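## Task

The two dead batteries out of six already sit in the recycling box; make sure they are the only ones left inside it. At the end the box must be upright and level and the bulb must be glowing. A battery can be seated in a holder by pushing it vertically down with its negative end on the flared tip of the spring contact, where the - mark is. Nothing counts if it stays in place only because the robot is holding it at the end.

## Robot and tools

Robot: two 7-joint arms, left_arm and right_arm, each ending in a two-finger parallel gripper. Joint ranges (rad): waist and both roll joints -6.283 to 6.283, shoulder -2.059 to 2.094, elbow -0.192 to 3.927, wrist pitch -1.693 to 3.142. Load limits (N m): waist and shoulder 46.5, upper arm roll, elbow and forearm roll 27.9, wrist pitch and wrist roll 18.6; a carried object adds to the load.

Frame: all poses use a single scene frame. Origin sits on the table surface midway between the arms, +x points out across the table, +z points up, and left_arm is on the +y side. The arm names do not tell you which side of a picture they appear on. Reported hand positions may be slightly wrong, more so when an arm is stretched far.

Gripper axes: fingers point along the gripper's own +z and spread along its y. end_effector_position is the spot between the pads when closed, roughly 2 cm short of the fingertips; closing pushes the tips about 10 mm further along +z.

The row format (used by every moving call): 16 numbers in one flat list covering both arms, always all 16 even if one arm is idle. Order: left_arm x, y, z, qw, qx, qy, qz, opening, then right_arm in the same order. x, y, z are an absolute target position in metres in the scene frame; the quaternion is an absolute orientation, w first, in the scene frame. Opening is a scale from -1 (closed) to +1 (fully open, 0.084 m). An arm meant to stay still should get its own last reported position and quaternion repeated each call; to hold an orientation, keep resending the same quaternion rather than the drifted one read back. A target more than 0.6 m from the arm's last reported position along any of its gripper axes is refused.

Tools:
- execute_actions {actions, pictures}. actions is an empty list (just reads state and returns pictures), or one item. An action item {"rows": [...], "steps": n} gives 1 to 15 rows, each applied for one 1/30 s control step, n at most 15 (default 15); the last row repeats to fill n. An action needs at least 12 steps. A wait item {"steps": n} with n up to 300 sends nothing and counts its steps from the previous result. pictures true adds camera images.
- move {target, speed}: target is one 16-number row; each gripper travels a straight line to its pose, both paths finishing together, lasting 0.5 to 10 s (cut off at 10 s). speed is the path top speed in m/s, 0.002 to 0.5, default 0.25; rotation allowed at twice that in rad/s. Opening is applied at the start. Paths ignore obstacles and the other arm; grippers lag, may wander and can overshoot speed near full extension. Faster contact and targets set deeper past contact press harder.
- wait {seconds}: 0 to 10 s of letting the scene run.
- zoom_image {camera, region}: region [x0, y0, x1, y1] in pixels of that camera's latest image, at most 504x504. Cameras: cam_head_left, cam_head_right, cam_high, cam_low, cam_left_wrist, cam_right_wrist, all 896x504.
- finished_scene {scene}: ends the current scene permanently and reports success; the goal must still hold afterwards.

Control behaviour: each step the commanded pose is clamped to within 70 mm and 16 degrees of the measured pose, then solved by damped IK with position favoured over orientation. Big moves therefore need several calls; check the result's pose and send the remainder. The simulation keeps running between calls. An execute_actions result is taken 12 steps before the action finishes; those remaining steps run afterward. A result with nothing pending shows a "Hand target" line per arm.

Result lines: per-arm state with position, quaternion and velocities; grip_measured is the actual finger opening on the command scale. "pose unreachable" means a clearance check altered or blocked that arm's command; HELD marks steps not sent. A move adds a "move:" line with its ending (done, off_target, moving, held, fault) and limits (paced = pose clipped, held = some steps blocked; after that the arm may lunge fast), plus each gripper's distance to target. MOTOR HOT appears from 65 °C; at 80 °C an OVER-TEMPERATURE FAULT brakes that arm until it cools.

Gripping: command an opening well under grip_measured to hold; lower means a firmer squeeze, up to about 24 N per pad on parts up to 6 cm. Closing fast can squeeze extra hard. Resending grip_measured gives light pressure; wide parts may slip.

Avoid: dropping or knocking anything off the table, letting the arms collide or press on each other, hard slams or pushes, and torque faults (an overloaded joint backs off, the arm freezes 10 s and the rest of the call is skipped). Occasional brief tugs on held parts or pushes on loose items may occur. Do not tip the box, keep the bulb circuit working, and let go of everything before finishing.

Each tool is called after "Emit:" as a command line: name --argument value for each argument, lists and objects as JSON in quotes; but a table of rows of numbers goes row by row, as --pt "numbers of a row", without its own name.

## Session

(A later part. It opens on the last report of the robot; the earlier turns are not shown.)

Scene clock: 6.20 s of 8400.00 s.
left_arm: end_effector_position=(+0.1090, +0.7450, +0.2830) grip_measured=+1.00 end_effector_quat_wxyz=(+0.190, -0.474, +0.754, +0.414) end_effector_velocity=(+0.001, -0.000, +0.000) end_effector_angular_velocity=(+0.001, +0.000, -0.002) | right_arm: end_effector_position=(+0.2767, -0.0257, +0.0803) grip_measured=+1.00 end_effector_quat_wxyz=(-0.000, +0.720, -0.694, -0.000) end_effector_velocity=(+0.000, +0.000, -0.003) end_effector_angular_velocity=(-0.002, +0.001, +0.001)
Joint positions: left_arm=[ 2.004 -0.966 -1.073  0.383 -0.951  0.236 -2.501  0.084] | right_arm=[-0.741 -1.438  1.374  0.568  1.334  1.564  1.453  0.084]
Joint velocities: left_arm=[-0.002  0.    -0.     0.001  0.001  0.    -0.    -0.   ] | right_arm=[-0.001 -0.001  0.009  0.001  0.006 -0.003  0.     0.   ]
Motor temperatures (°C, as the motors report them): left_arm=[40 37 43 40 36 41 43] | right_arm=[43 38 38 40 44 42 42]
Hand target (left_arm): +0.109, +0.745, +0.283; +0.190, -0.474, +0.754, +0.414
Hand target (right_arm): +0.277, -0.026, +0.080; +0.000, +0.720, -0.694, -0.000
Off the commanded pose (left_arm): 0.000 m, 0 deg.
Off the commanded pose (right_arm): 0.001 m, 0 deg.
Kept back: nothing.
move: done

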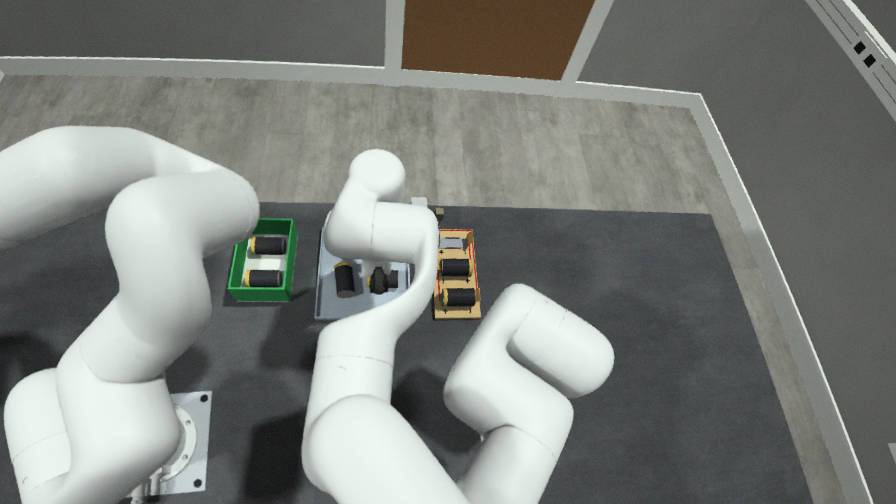

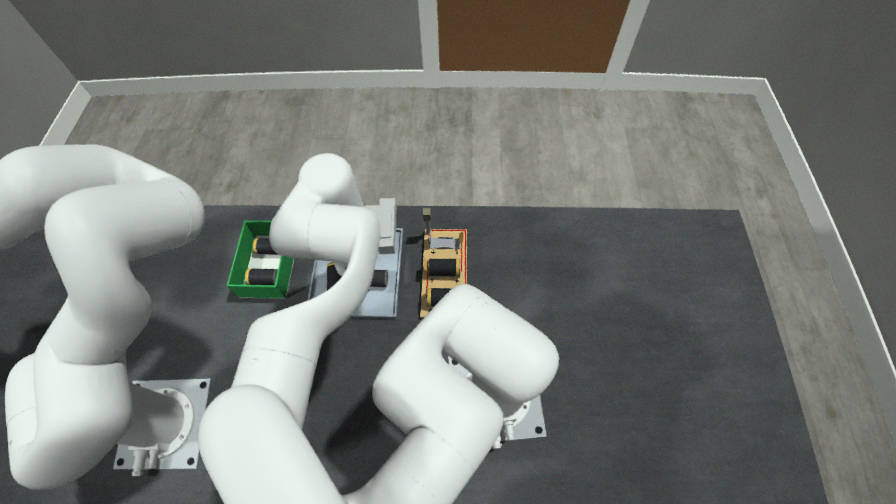

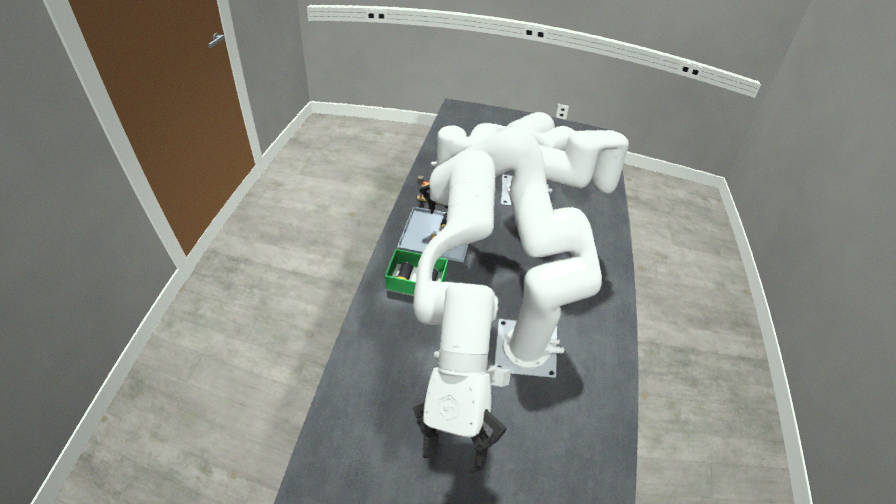

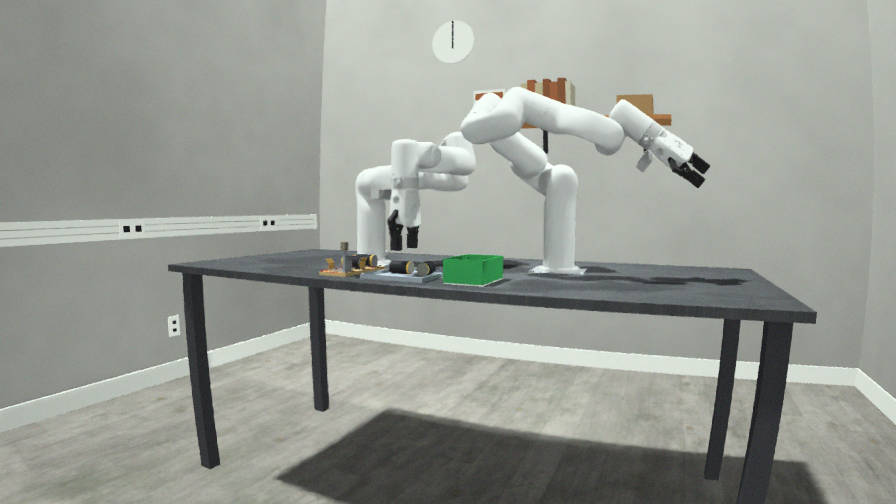

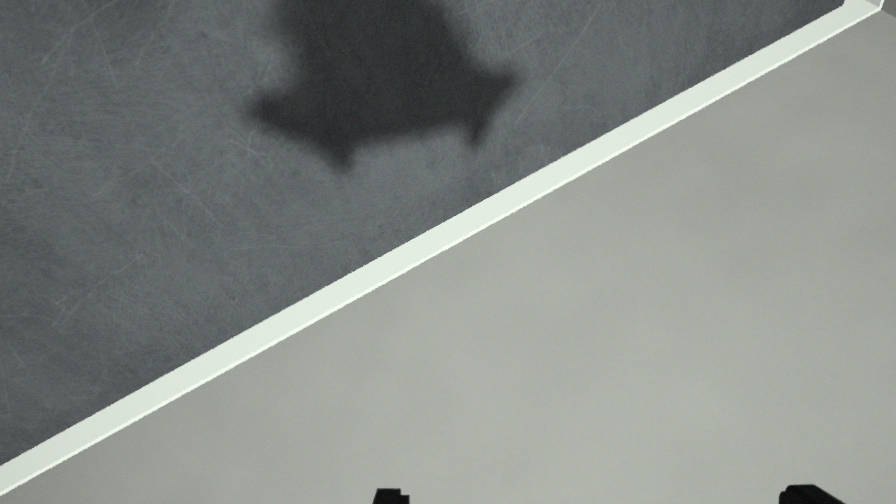

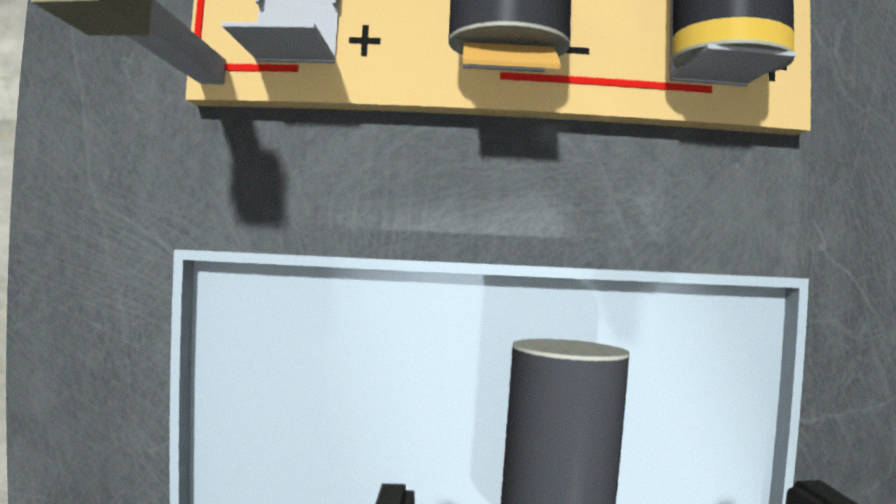

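Emit:
move --target '[0.109,0.745,0.283,0.19,-0.474,0.754,0.414,1,0.276,-0.034,0.028,0,-0.69,0.724,0,0.4]' --speed 0.1

Emit:
move --target '[0.109,0.745,0.283,0.19,-0.474,0.754,0.414,1,0.276,-0.034,0.028,0,-0.69,0.724,0,-0.7]'

Emit:
move --target '[0.109,0.745,0.283,0.19,-0.474,0.754,0.414,1,0.29,-0.06,0.13,0,-0.702,0.712,0,-0.7]'

Emit:
move --target '[0.109,0.745,0.283,0.19,-0.474,0.754,0.414,1,0.361,-0.184,0.125,0,-0.702,0.712,0,-0.7]'

Emit:
move --target '[0.109,0.745,0.283,0.19,-0.474,0.754,0.414,1,0.361,-0.184,0.08,0,-0.702,0.712,0,-0.7]' --speed 0.08

Emit:
zoom_image --camera "cam_low" --region '[290, 190, 430, 295]'

Scene clock: 8.10 s of 8400.00 s.
left_arm: end_effector_position=(+0.1090, +0.7450, +0.2830) grip_measured=+1.00 end_effector_quat_wxyz=(+0.190, -0.474, +0.754, +0.414) end_effector_velocity=(+0.000, -0.000, -0.000) end_effector_angular_velocity=(-0.000, +0.002, -0.001) | right_arm: end_effector_position=(+0.2760, -0.0338, +0.0282) grip_measured=+0.39 end_effector_quat_wxyz=(+0.000, -0.690, +0.724, +0.000) end_effector_velocity=(+0.000, -0.000, -0.002) end_effector_angular_velocity=(-0.000, +0.000, -0.003)
Joint positions: left_arm=[ 2.004 -0.966 -1.073  0.383 -0.951  0.236 -2.501  0.084] | right_arm=[-0.74  -1.465  1.54   0.525  1.491  1.495  1.51   0.061]
Joint velocities: left_arm=[-0.     0.    -0.     0.     0.001 -0.     0.     0.   ] | right_arm=[-0.001 -0.     0.007 -0.001  0.006 -0.003  0.002 -0.   ]
Motor temperatures (°C, as the motors report them): left_arm=[40 37 43 40 36 41 43] | right_arm=[43 38 38 40 44 42 42]
Hand target (left_arm): +0.109, +0.745, +0.283; +0.190, -0.474, +0.754, +0.414
Hand target (right_arm): +0.276, -0.034, +0.028; +0.000, +0.690, -0.724, -0.000
Off the commanded pose (left_arm): 0.000 m, 0 deg.
Off the commanded pose (right_arm): 0.000 m, 0 deg.
Kept back: nothing.
move: done

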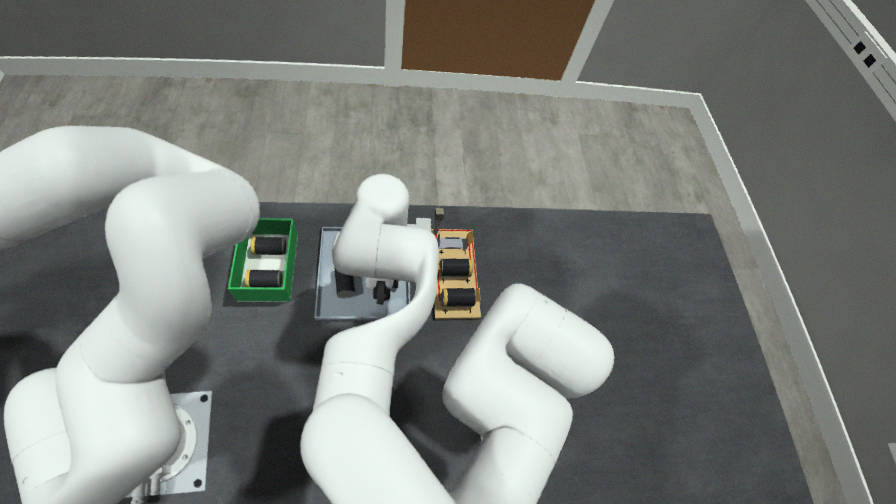

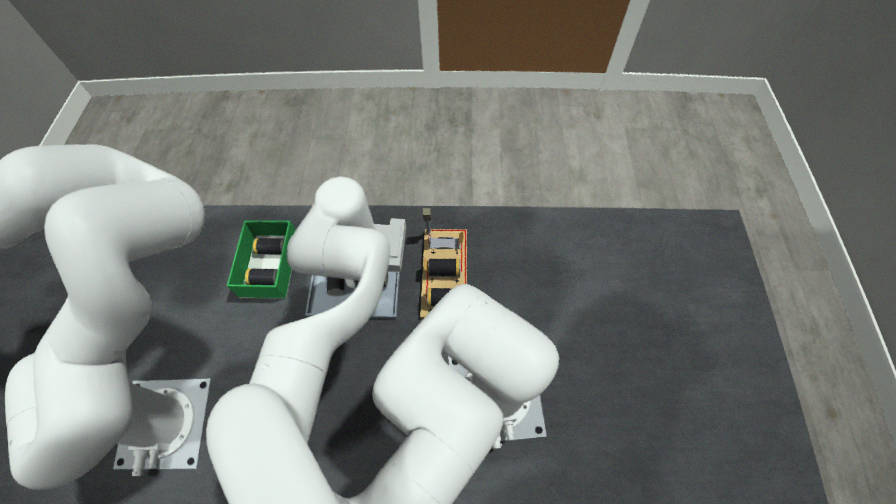

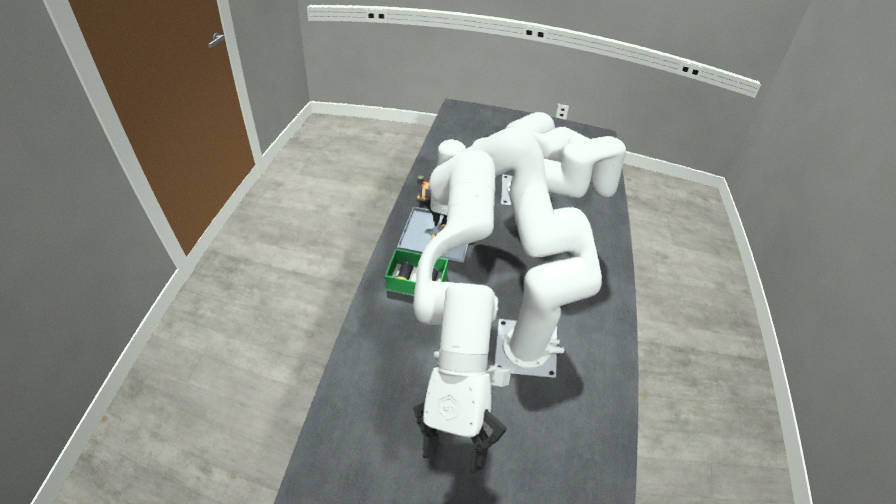

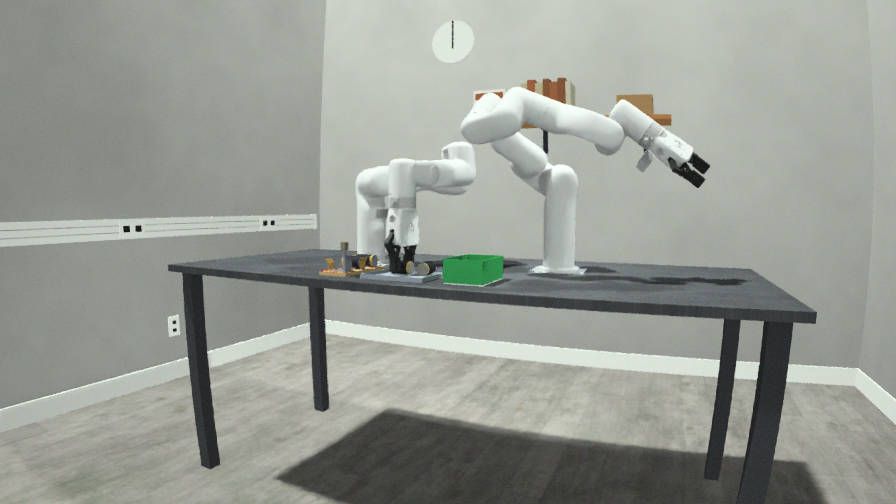

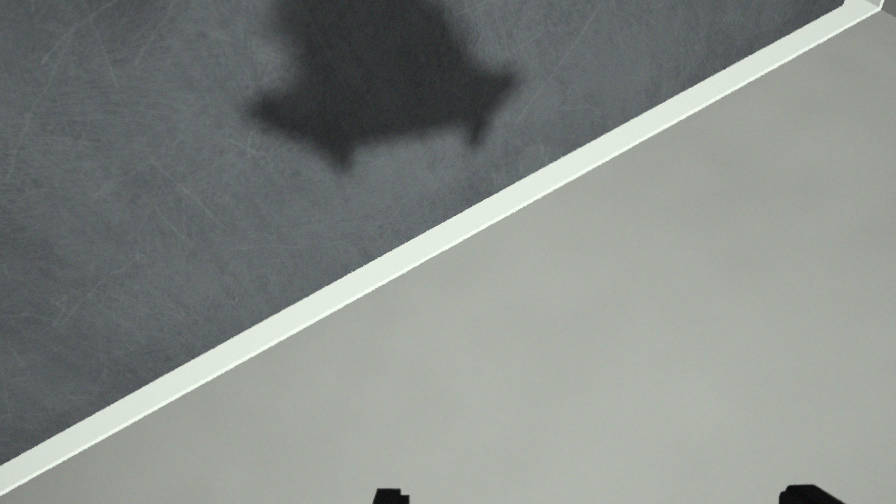

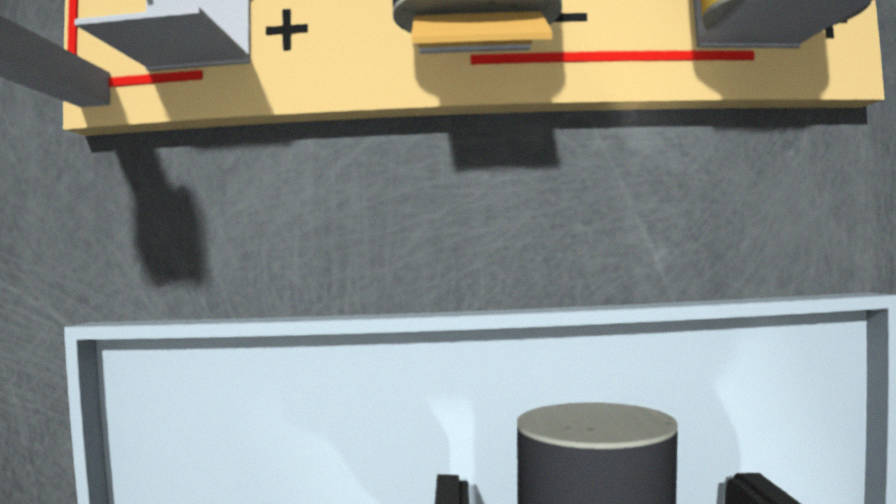

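Scene clock: 8.80 s of 8400.00 s.
left_arm: end_effector_position=(+0.1090, +0.7450, +0.2830) grip_measured=+1.00 end_effector_quat_wxyz=(+0.190, -0.474, +0.754, +0.414) end_effector_velocity=(-0.000, -0.000, -0.000) end_effector_angular_velocity=(-0.000, -0.000, +0.001) | right_arm: end_effector_position=(+0.2761, -0.0339, +0.0282) grip_measured=-0.24 end_effector_quat_wxyz=(+0.000, -0.690, +0.724, +0.000) end_effector_velocity=(-0.000, +0.000, -0.000) end_effector_angular_velocity=(-0.000, +0.000, +0.001)
Joint positions: left_arm=[ 2.004 -0.966 -1.073  0.383 -0.951  0.236 -2.501  0.084] | right_arm=[-0.74  -1.465  1.54   0.525  1.492  1.495  1.51   0.033]
Joint velocities: left_arm=[-0.     0.     0.    -0.001 -0.001 -0.     0.     0.   ] | right_arm=[ 0.    -0.001  0.001  0.     0.001  0.    -0.001  0.   ]
Motor temperatures (°C, as the motors report them): left_arm=[40 37 44 40 36 41 43] | right_arm=[43 38 38 40 44 42 42]
Hand target (left_arm): +0.109, +0.745, +0.283; +0.190, -0.474, +0.754, +0.414
Hand target (right_arm): +0.276, -0.034, +0.028; +0.000, +0.690, -0.724, +0.000
Off the commanded pose (left_arm): 0.000 m, 0 deg.
Off the commanded pose (right_arm): 0.000 m, 0 deg.
Kept back: nothing.
move: done

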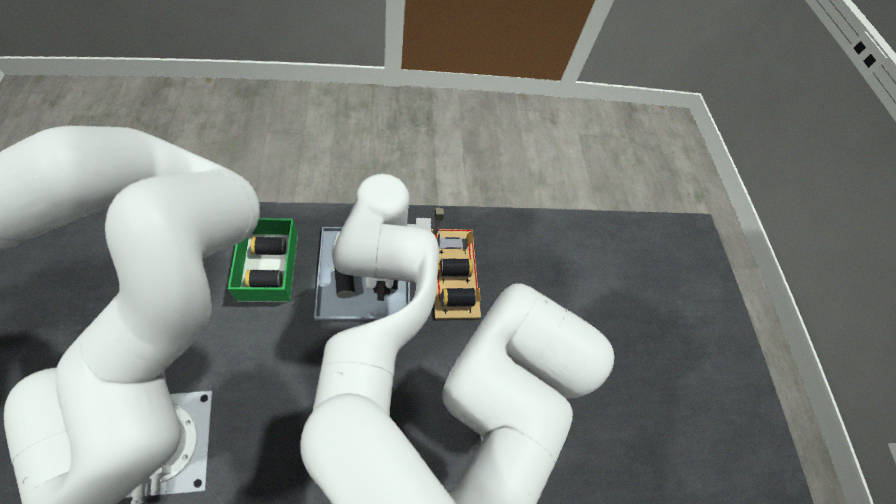

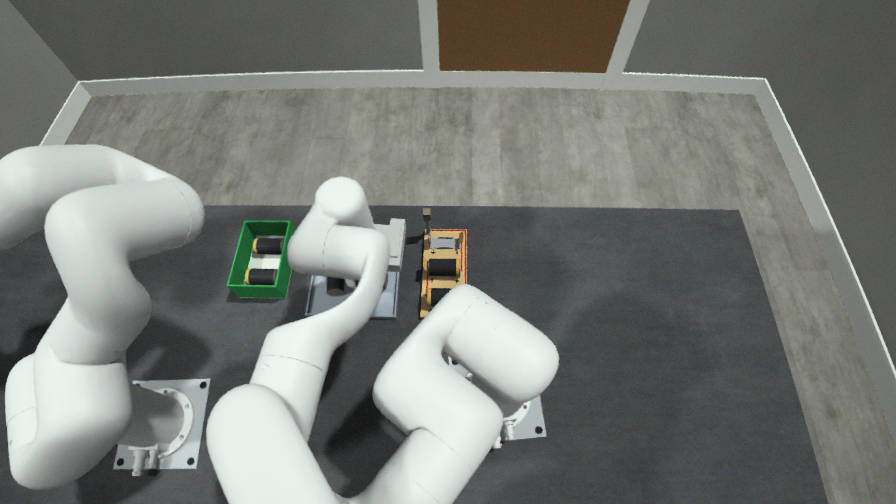

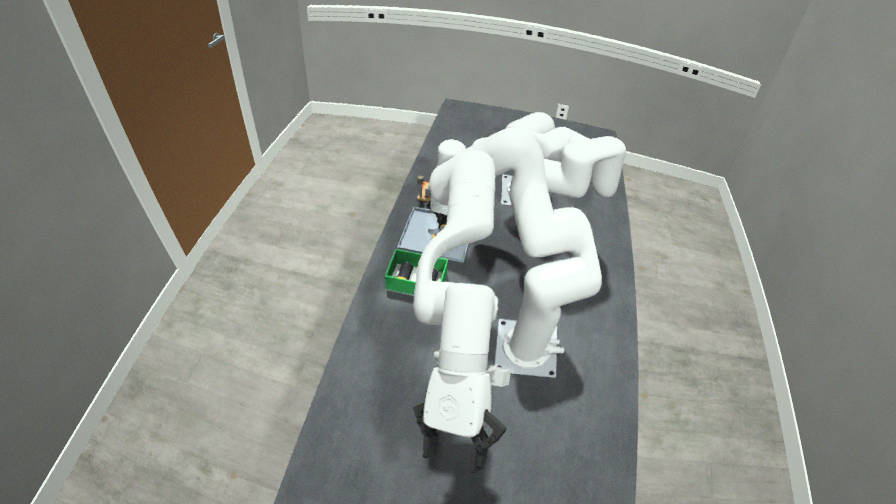

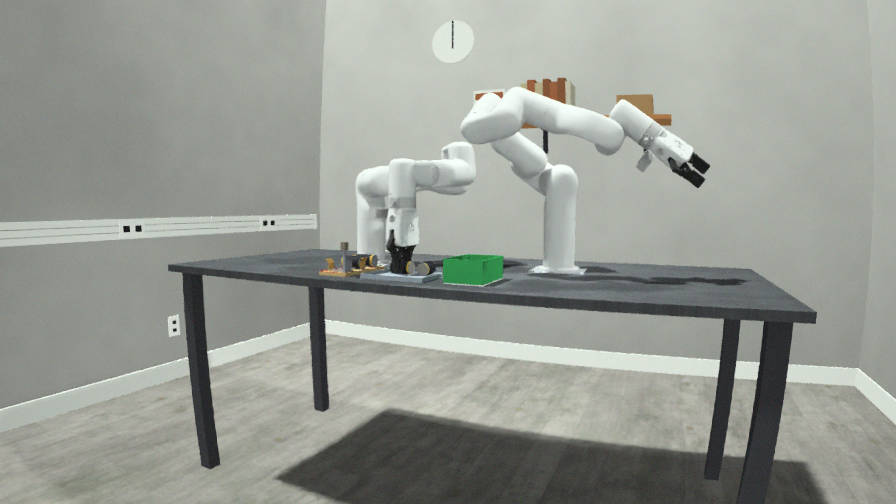

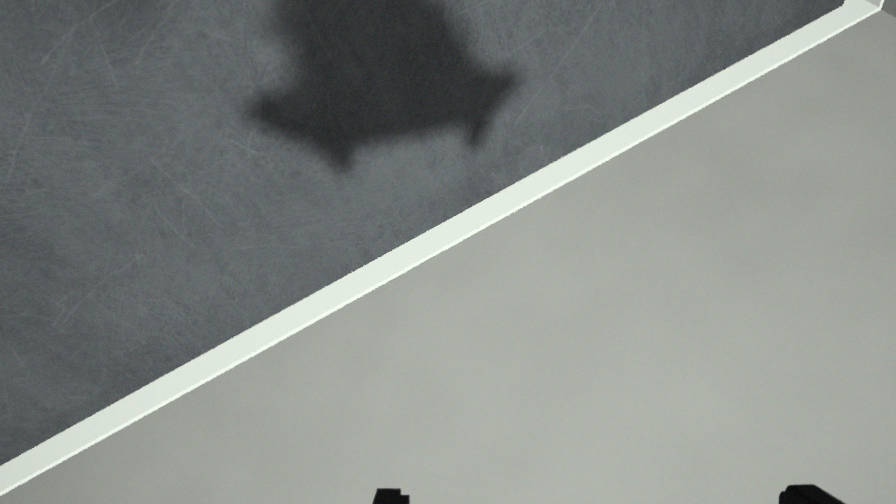

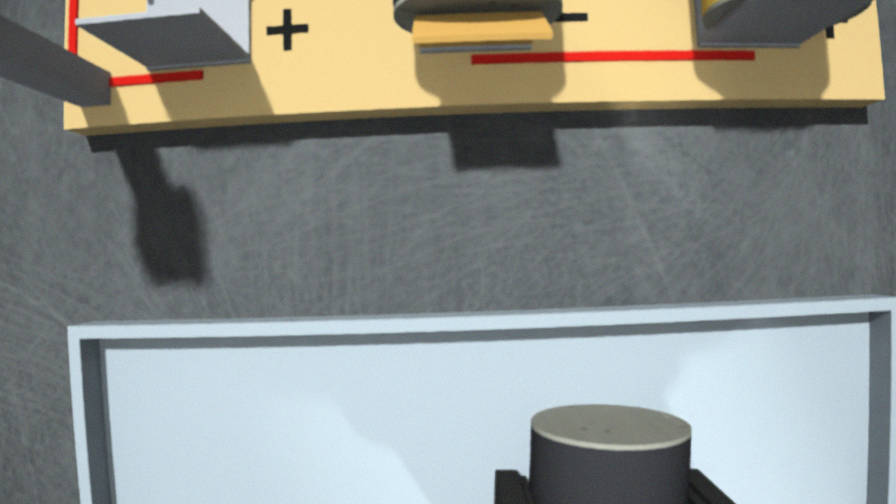

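Scene clock: 9.83 s of 8400.00 s.
left_arm: end_effector_position=(+0.1090, +0.7450, +0.2830) grip_measured=+1.00 end_effector_quat_wxyz=(+0.190, -0.474, +0.754, +0.414) end_effector_velocity=(+0.001, -0.000, +0.000) end_effector_angular_velocity=(+0.001, +0.001, -0.002) | right_arm: end_effector_position=(+0.2902, -0.0602, +0.1297) grip_measured=-0.24 end_effector_quat_wxyz=(-0.000, -0.702, +0.712, -0.000) end_effector_velocity=(+0.000, +0.000, +0.003) end_effector_angular_velocity=(+0.002, -0.001, +0.001)
Joint positions: left_arm=[ 2.004 -0.966 -1.073  0.383 -0.951  0.236 -2.501  0.084] | right_arm=[-0.804 -1.411  1.204  0.567  1.175  1.626  1.411  0.033]
Joint velocities: left_arm=[-0.001  0.    -0.     0.     0.001 -0.001 -0.    -0.   ] | right_arm=[-0.001  0.002 -0.008  0.003 -0.005  0.003 -0.001 -0.   ]
Motor temperatures (°C, as the motors report them): left_arm=[40 37 44 40 36 41 43] | right_arm=[43 38 38 40 44 42 42]
Hand target (left_arm): +0.109, +0.745, +0.283; +0.190, -0.474, +0.754, +0.414
Hand target (right_arm): +0.290, -0.060, +0.130; -0.000, +0.702, -0.712, +0.000
Off the commanded pose (left_arm): 0.000 m, 0 deg.
Off the commanded pose (right_arm): 0.000 m, 0 deg.
Kept back: nothing.
move: done

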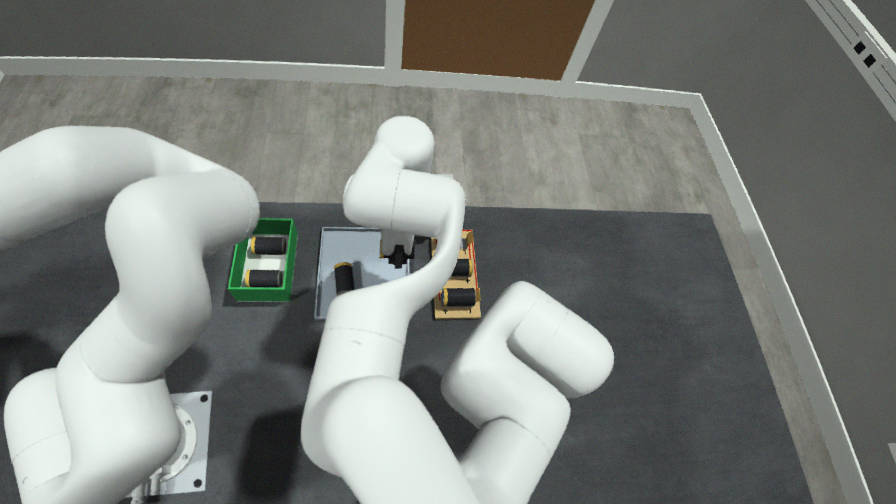

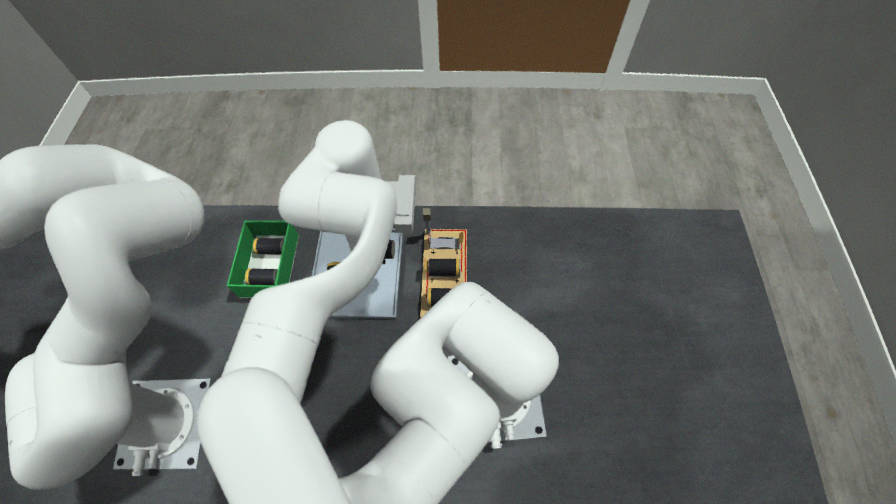

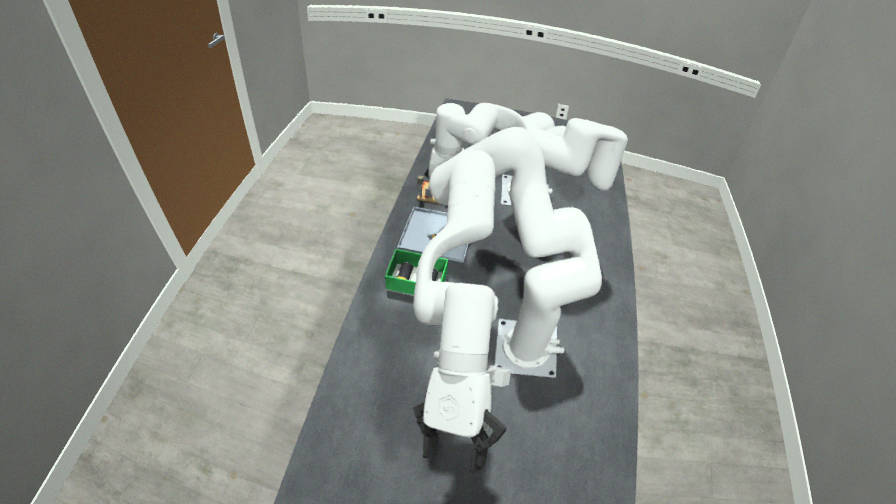

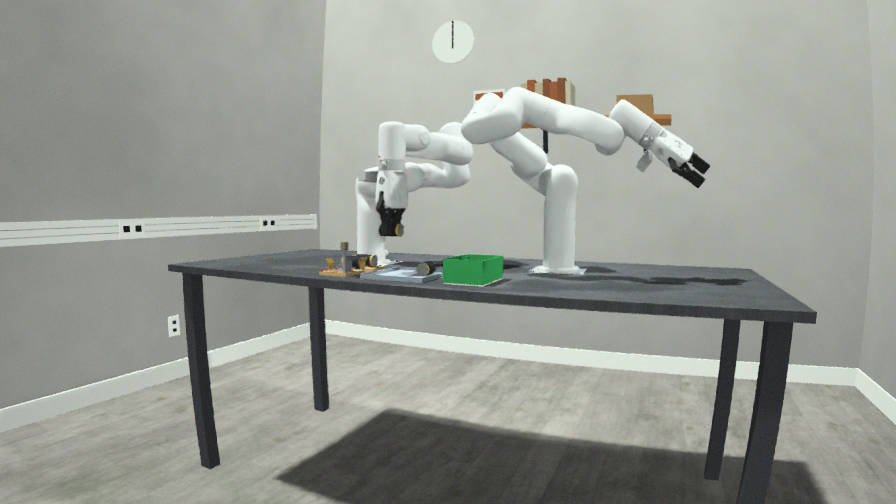

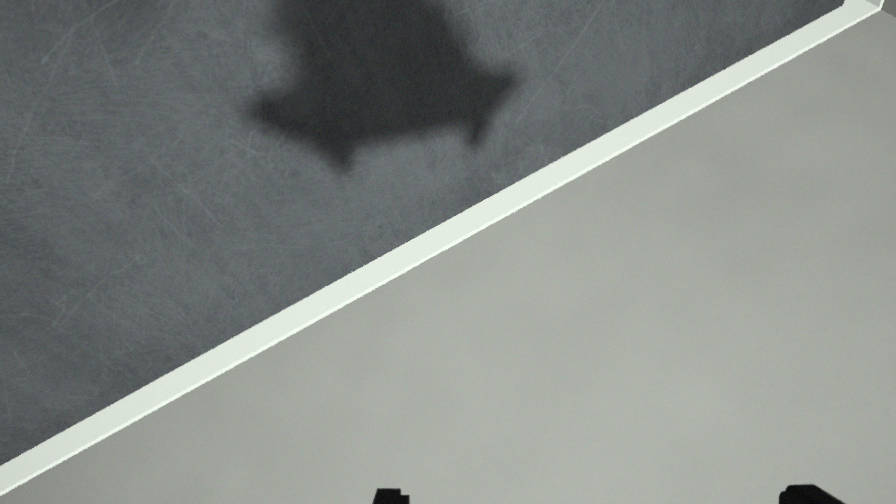

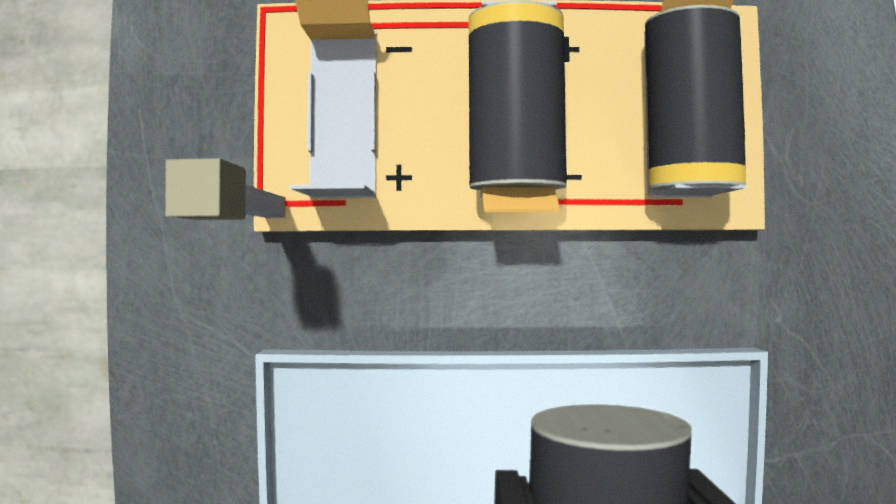

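Scene clock: 11.00 s of 8400.00 s.
left_arm: end_effector_position=(+0.1090, +0.7450, +0.2830) grip_measured=+1.00 end_effector_quat_wxyz=(+0.190, -0.474, +0.754, +0.414) end_effector_velocity=(-0.001, +0.000, -0.000) end_effector_angular_velocity=(-0.001, +0.001, +0.001) | right_arm: end_effector_position=(+0.3614, -0.1837, +0.1250) grip_measured=-0.24 end_effector_quat_wxyz=(-0.000, -0.702, +0.712, -0.001) end_effector_velocity=(+0.001, -0.002, -0.001) end_effector_angular_velocity=(+0.002, +0.003, -0.003)
Joint positions: left_arm=[ 2.004 -0.966 -1.073  0.383 -0.951  0.236 -2.501  0.084] | right_arm=[-1.186 -1.268  1.22   0.546  1.118  1.485  1.013  0.033]
Joint velocities: left_arm=[ 0.001 -0.     0.     0.     0.002  0.001  0.     0.   ] | right_arm=[-0.01   0.005  0.003  0.002  0.    -0.001 -0.004 -0.   ]
Motor temperatures (°C, as the motors report them): left_arm=[40 37 44 40 36 41 43] | right_arm=[43 38 38 40 44 42 42]
Hand target (left_arm): +0.109, +0.745, +0.283; +0.190, -0.474, +0.754, +0.414
Hand target (right_arm): +0.362, -0.184, +0.125; +0.000, +0.702, -0.712, +0.001
Off the commanded pose (left_arm): 0.000 m, 0 deg.
Off the commanded pose (right_arm): 0.000 m, 0 deg.
Kept back: nothing.
move: done

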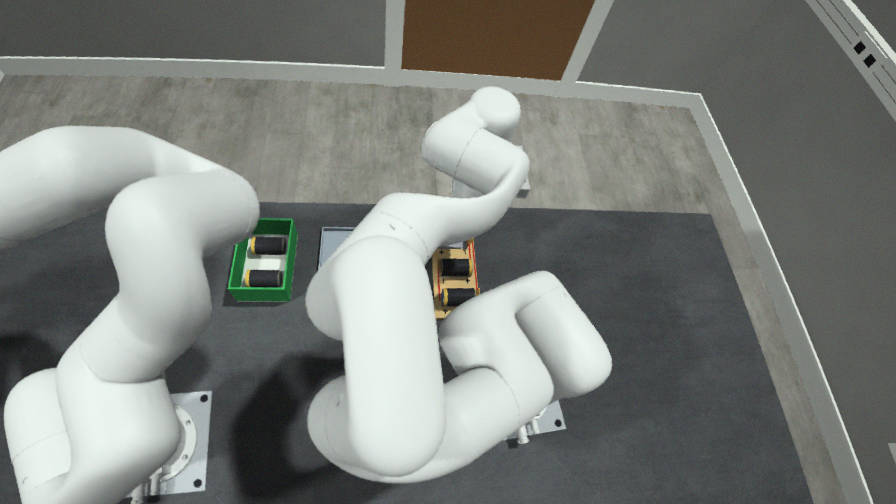

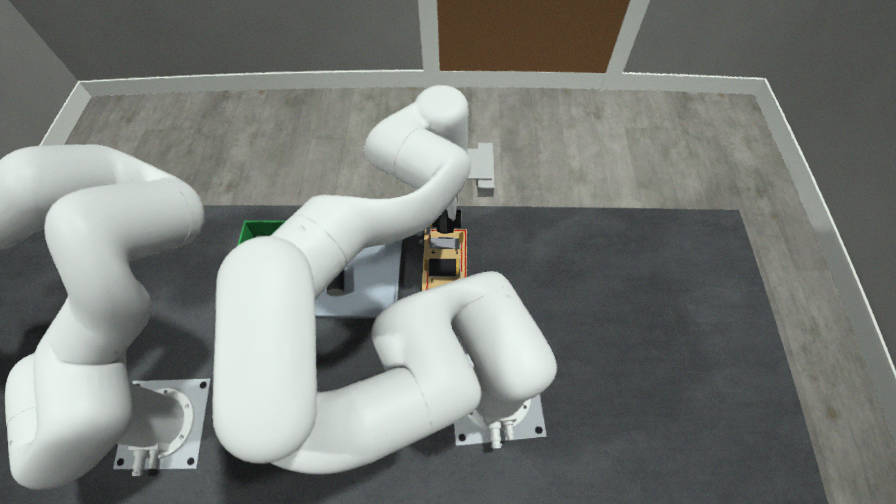

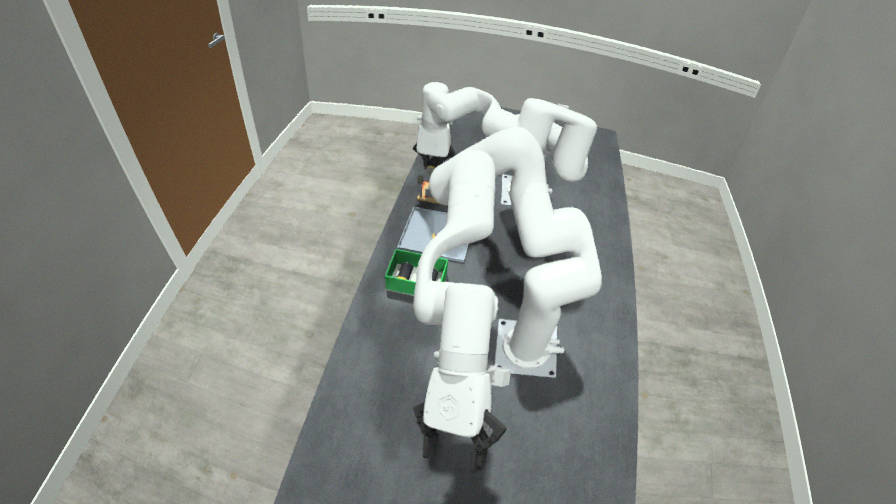

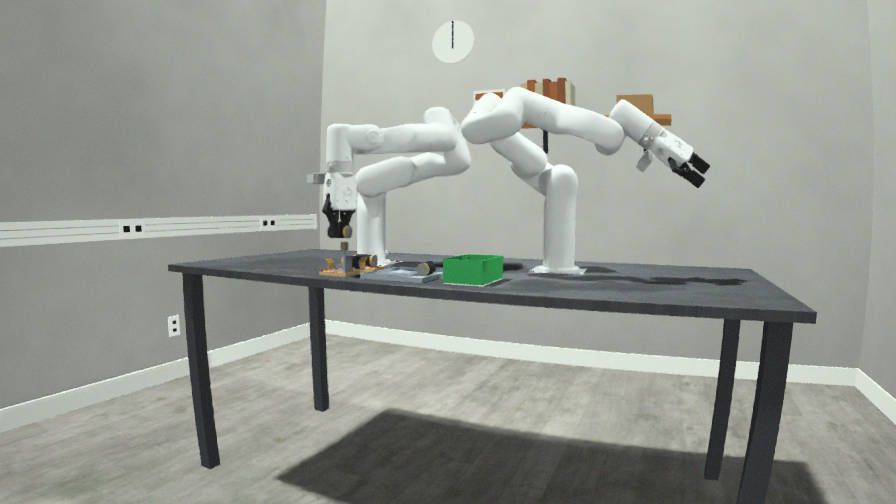

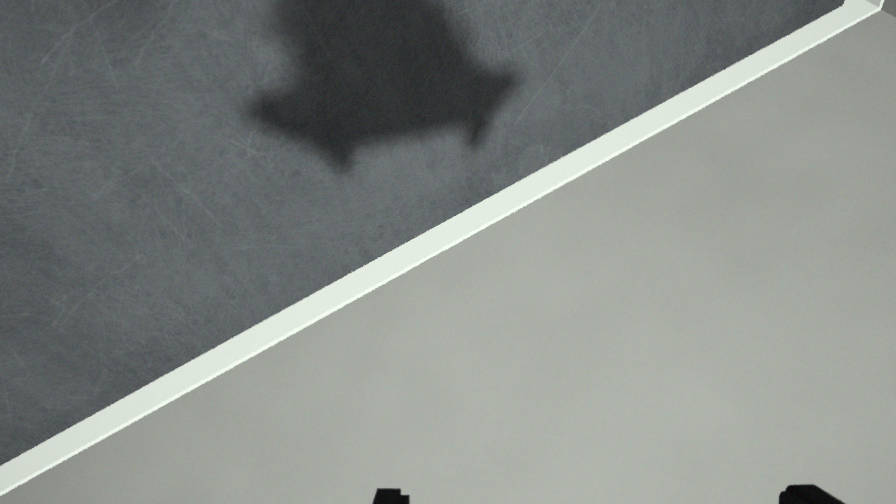

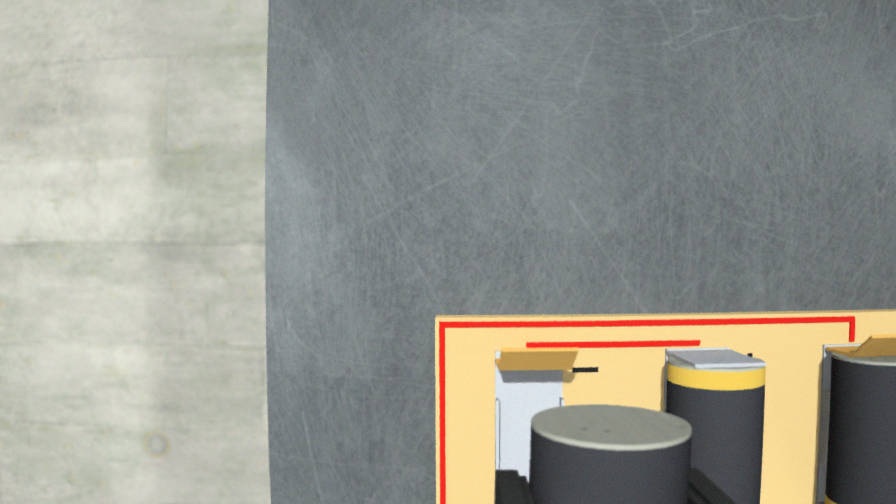

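Scene clock: 12.00 s of 8400.00 s.
left_arm: end_effector_position=(+0.1090, +0.7450, +0.2830) grip_measured=+1.00 end_effector_quat_wxyz=(+0.190, -0.474, +0.754, +0.414) end_effector_velocity=(+0.001, +0.000, +0.000) end_effector_angular_velocity=(+0.001, -0.001, -0.002) | right_arm: end_effector_position=(+0.3610, -0.1839, +0.0802) grip_measured=-0.24 end_effector_quat_wxyz=(+0.000, -0.702, +0.712, -0.000) end_effector_velocity=(+0.000, +0.000, -0.002) end_effector_angular_velocity=(+0.000, -0.000, +0.002)
Joint positions: left_arm=[ 2.004 -0.966 -1.073  0.383 -0.951  0.236 -2.501  0.084] | right_arm=[-1.197 -1.272  1.365  0.503  1.248  1.406  0.991  0.033]
Joint velocities: left_arm=[-0.001 -0.    -0.     0.002 -0.001  0.001  0.     0.   ] | right_arm=[-0.001  0.     0.006  0.     0.005 -0.003 -0.002 -0.   ]
Motor temperatures (°C, as the motors report them): left_arm=[40 37 44 40 36 41 43] | right_arm=[43 38 39 40 44 42 42]
Hand target (left_arm): +0.109, +0.745, +0.283; +0.190, -0.474, +0.754, +0.414
Hand target (right_arm): +0.361, -0.184, +0.080; +0.000, +0.702, -0.712, -0.000
Off the commanded pose (left_arm): 0.000 m, 0 deg.
Off the commanded pose (right_arm): 0.000 m, 0 deg.
Kept back: nothing.
move: done

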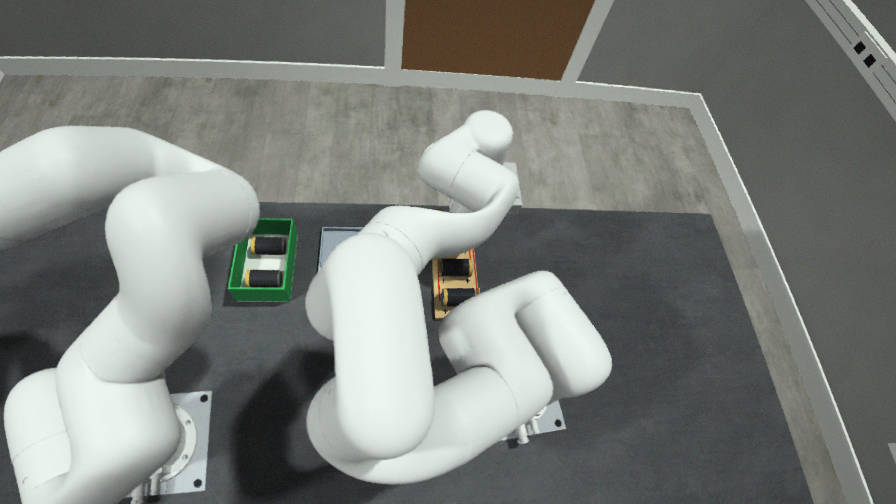

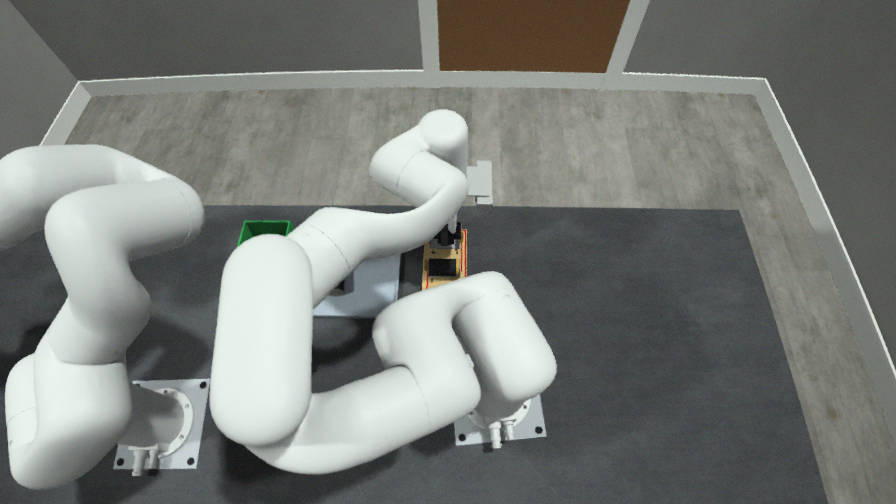

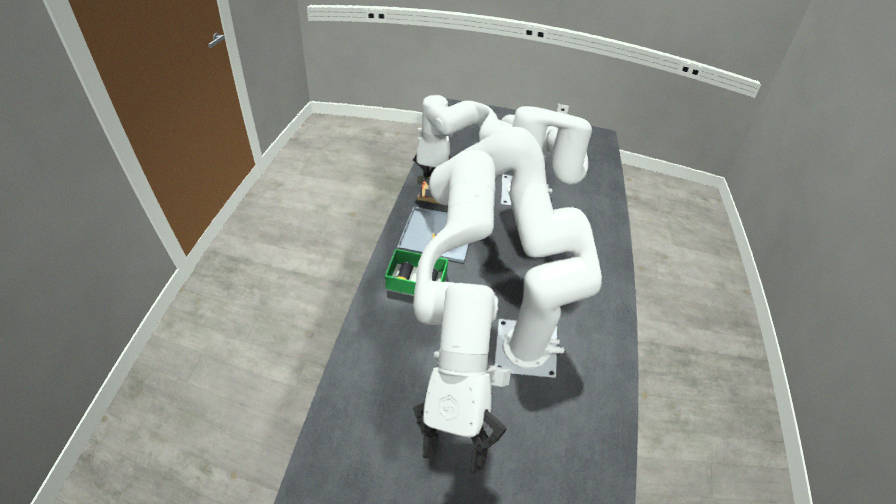

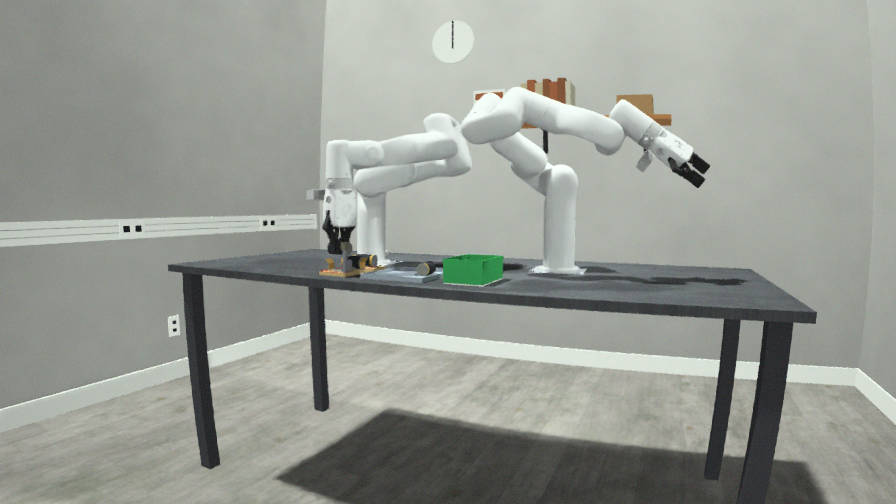

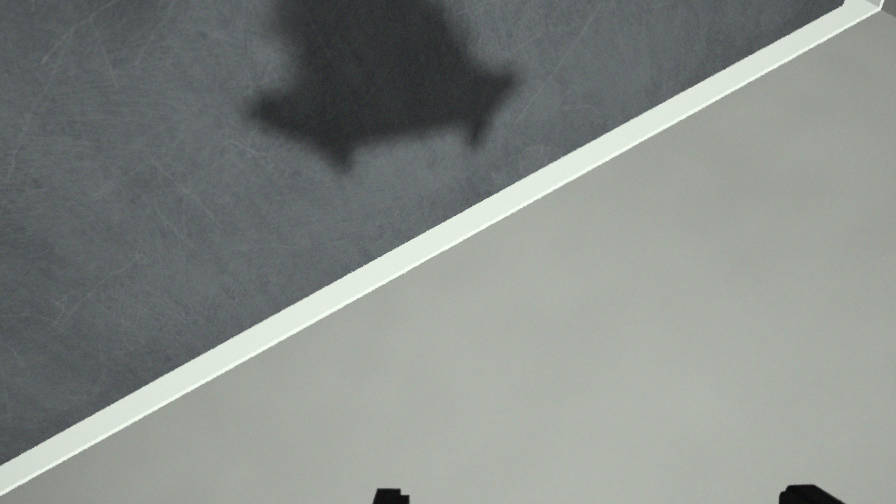

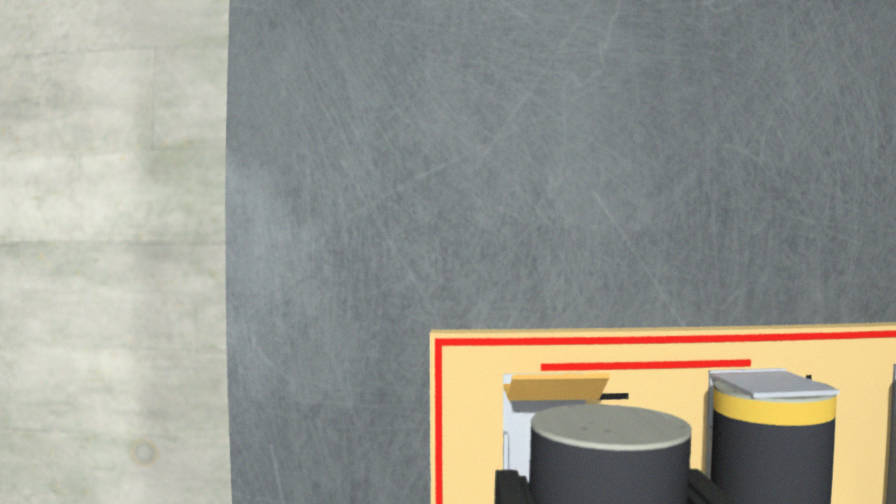

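Region (290, 190, 430, 295) of cam_low's 896x504 image, scaled by 3.600, with more detail than that image has; it fills the top 378 rows of this view, and the rest is white.

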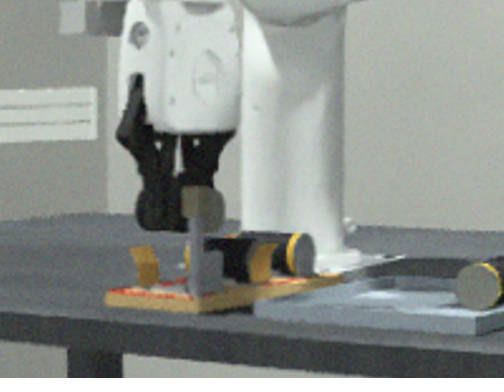

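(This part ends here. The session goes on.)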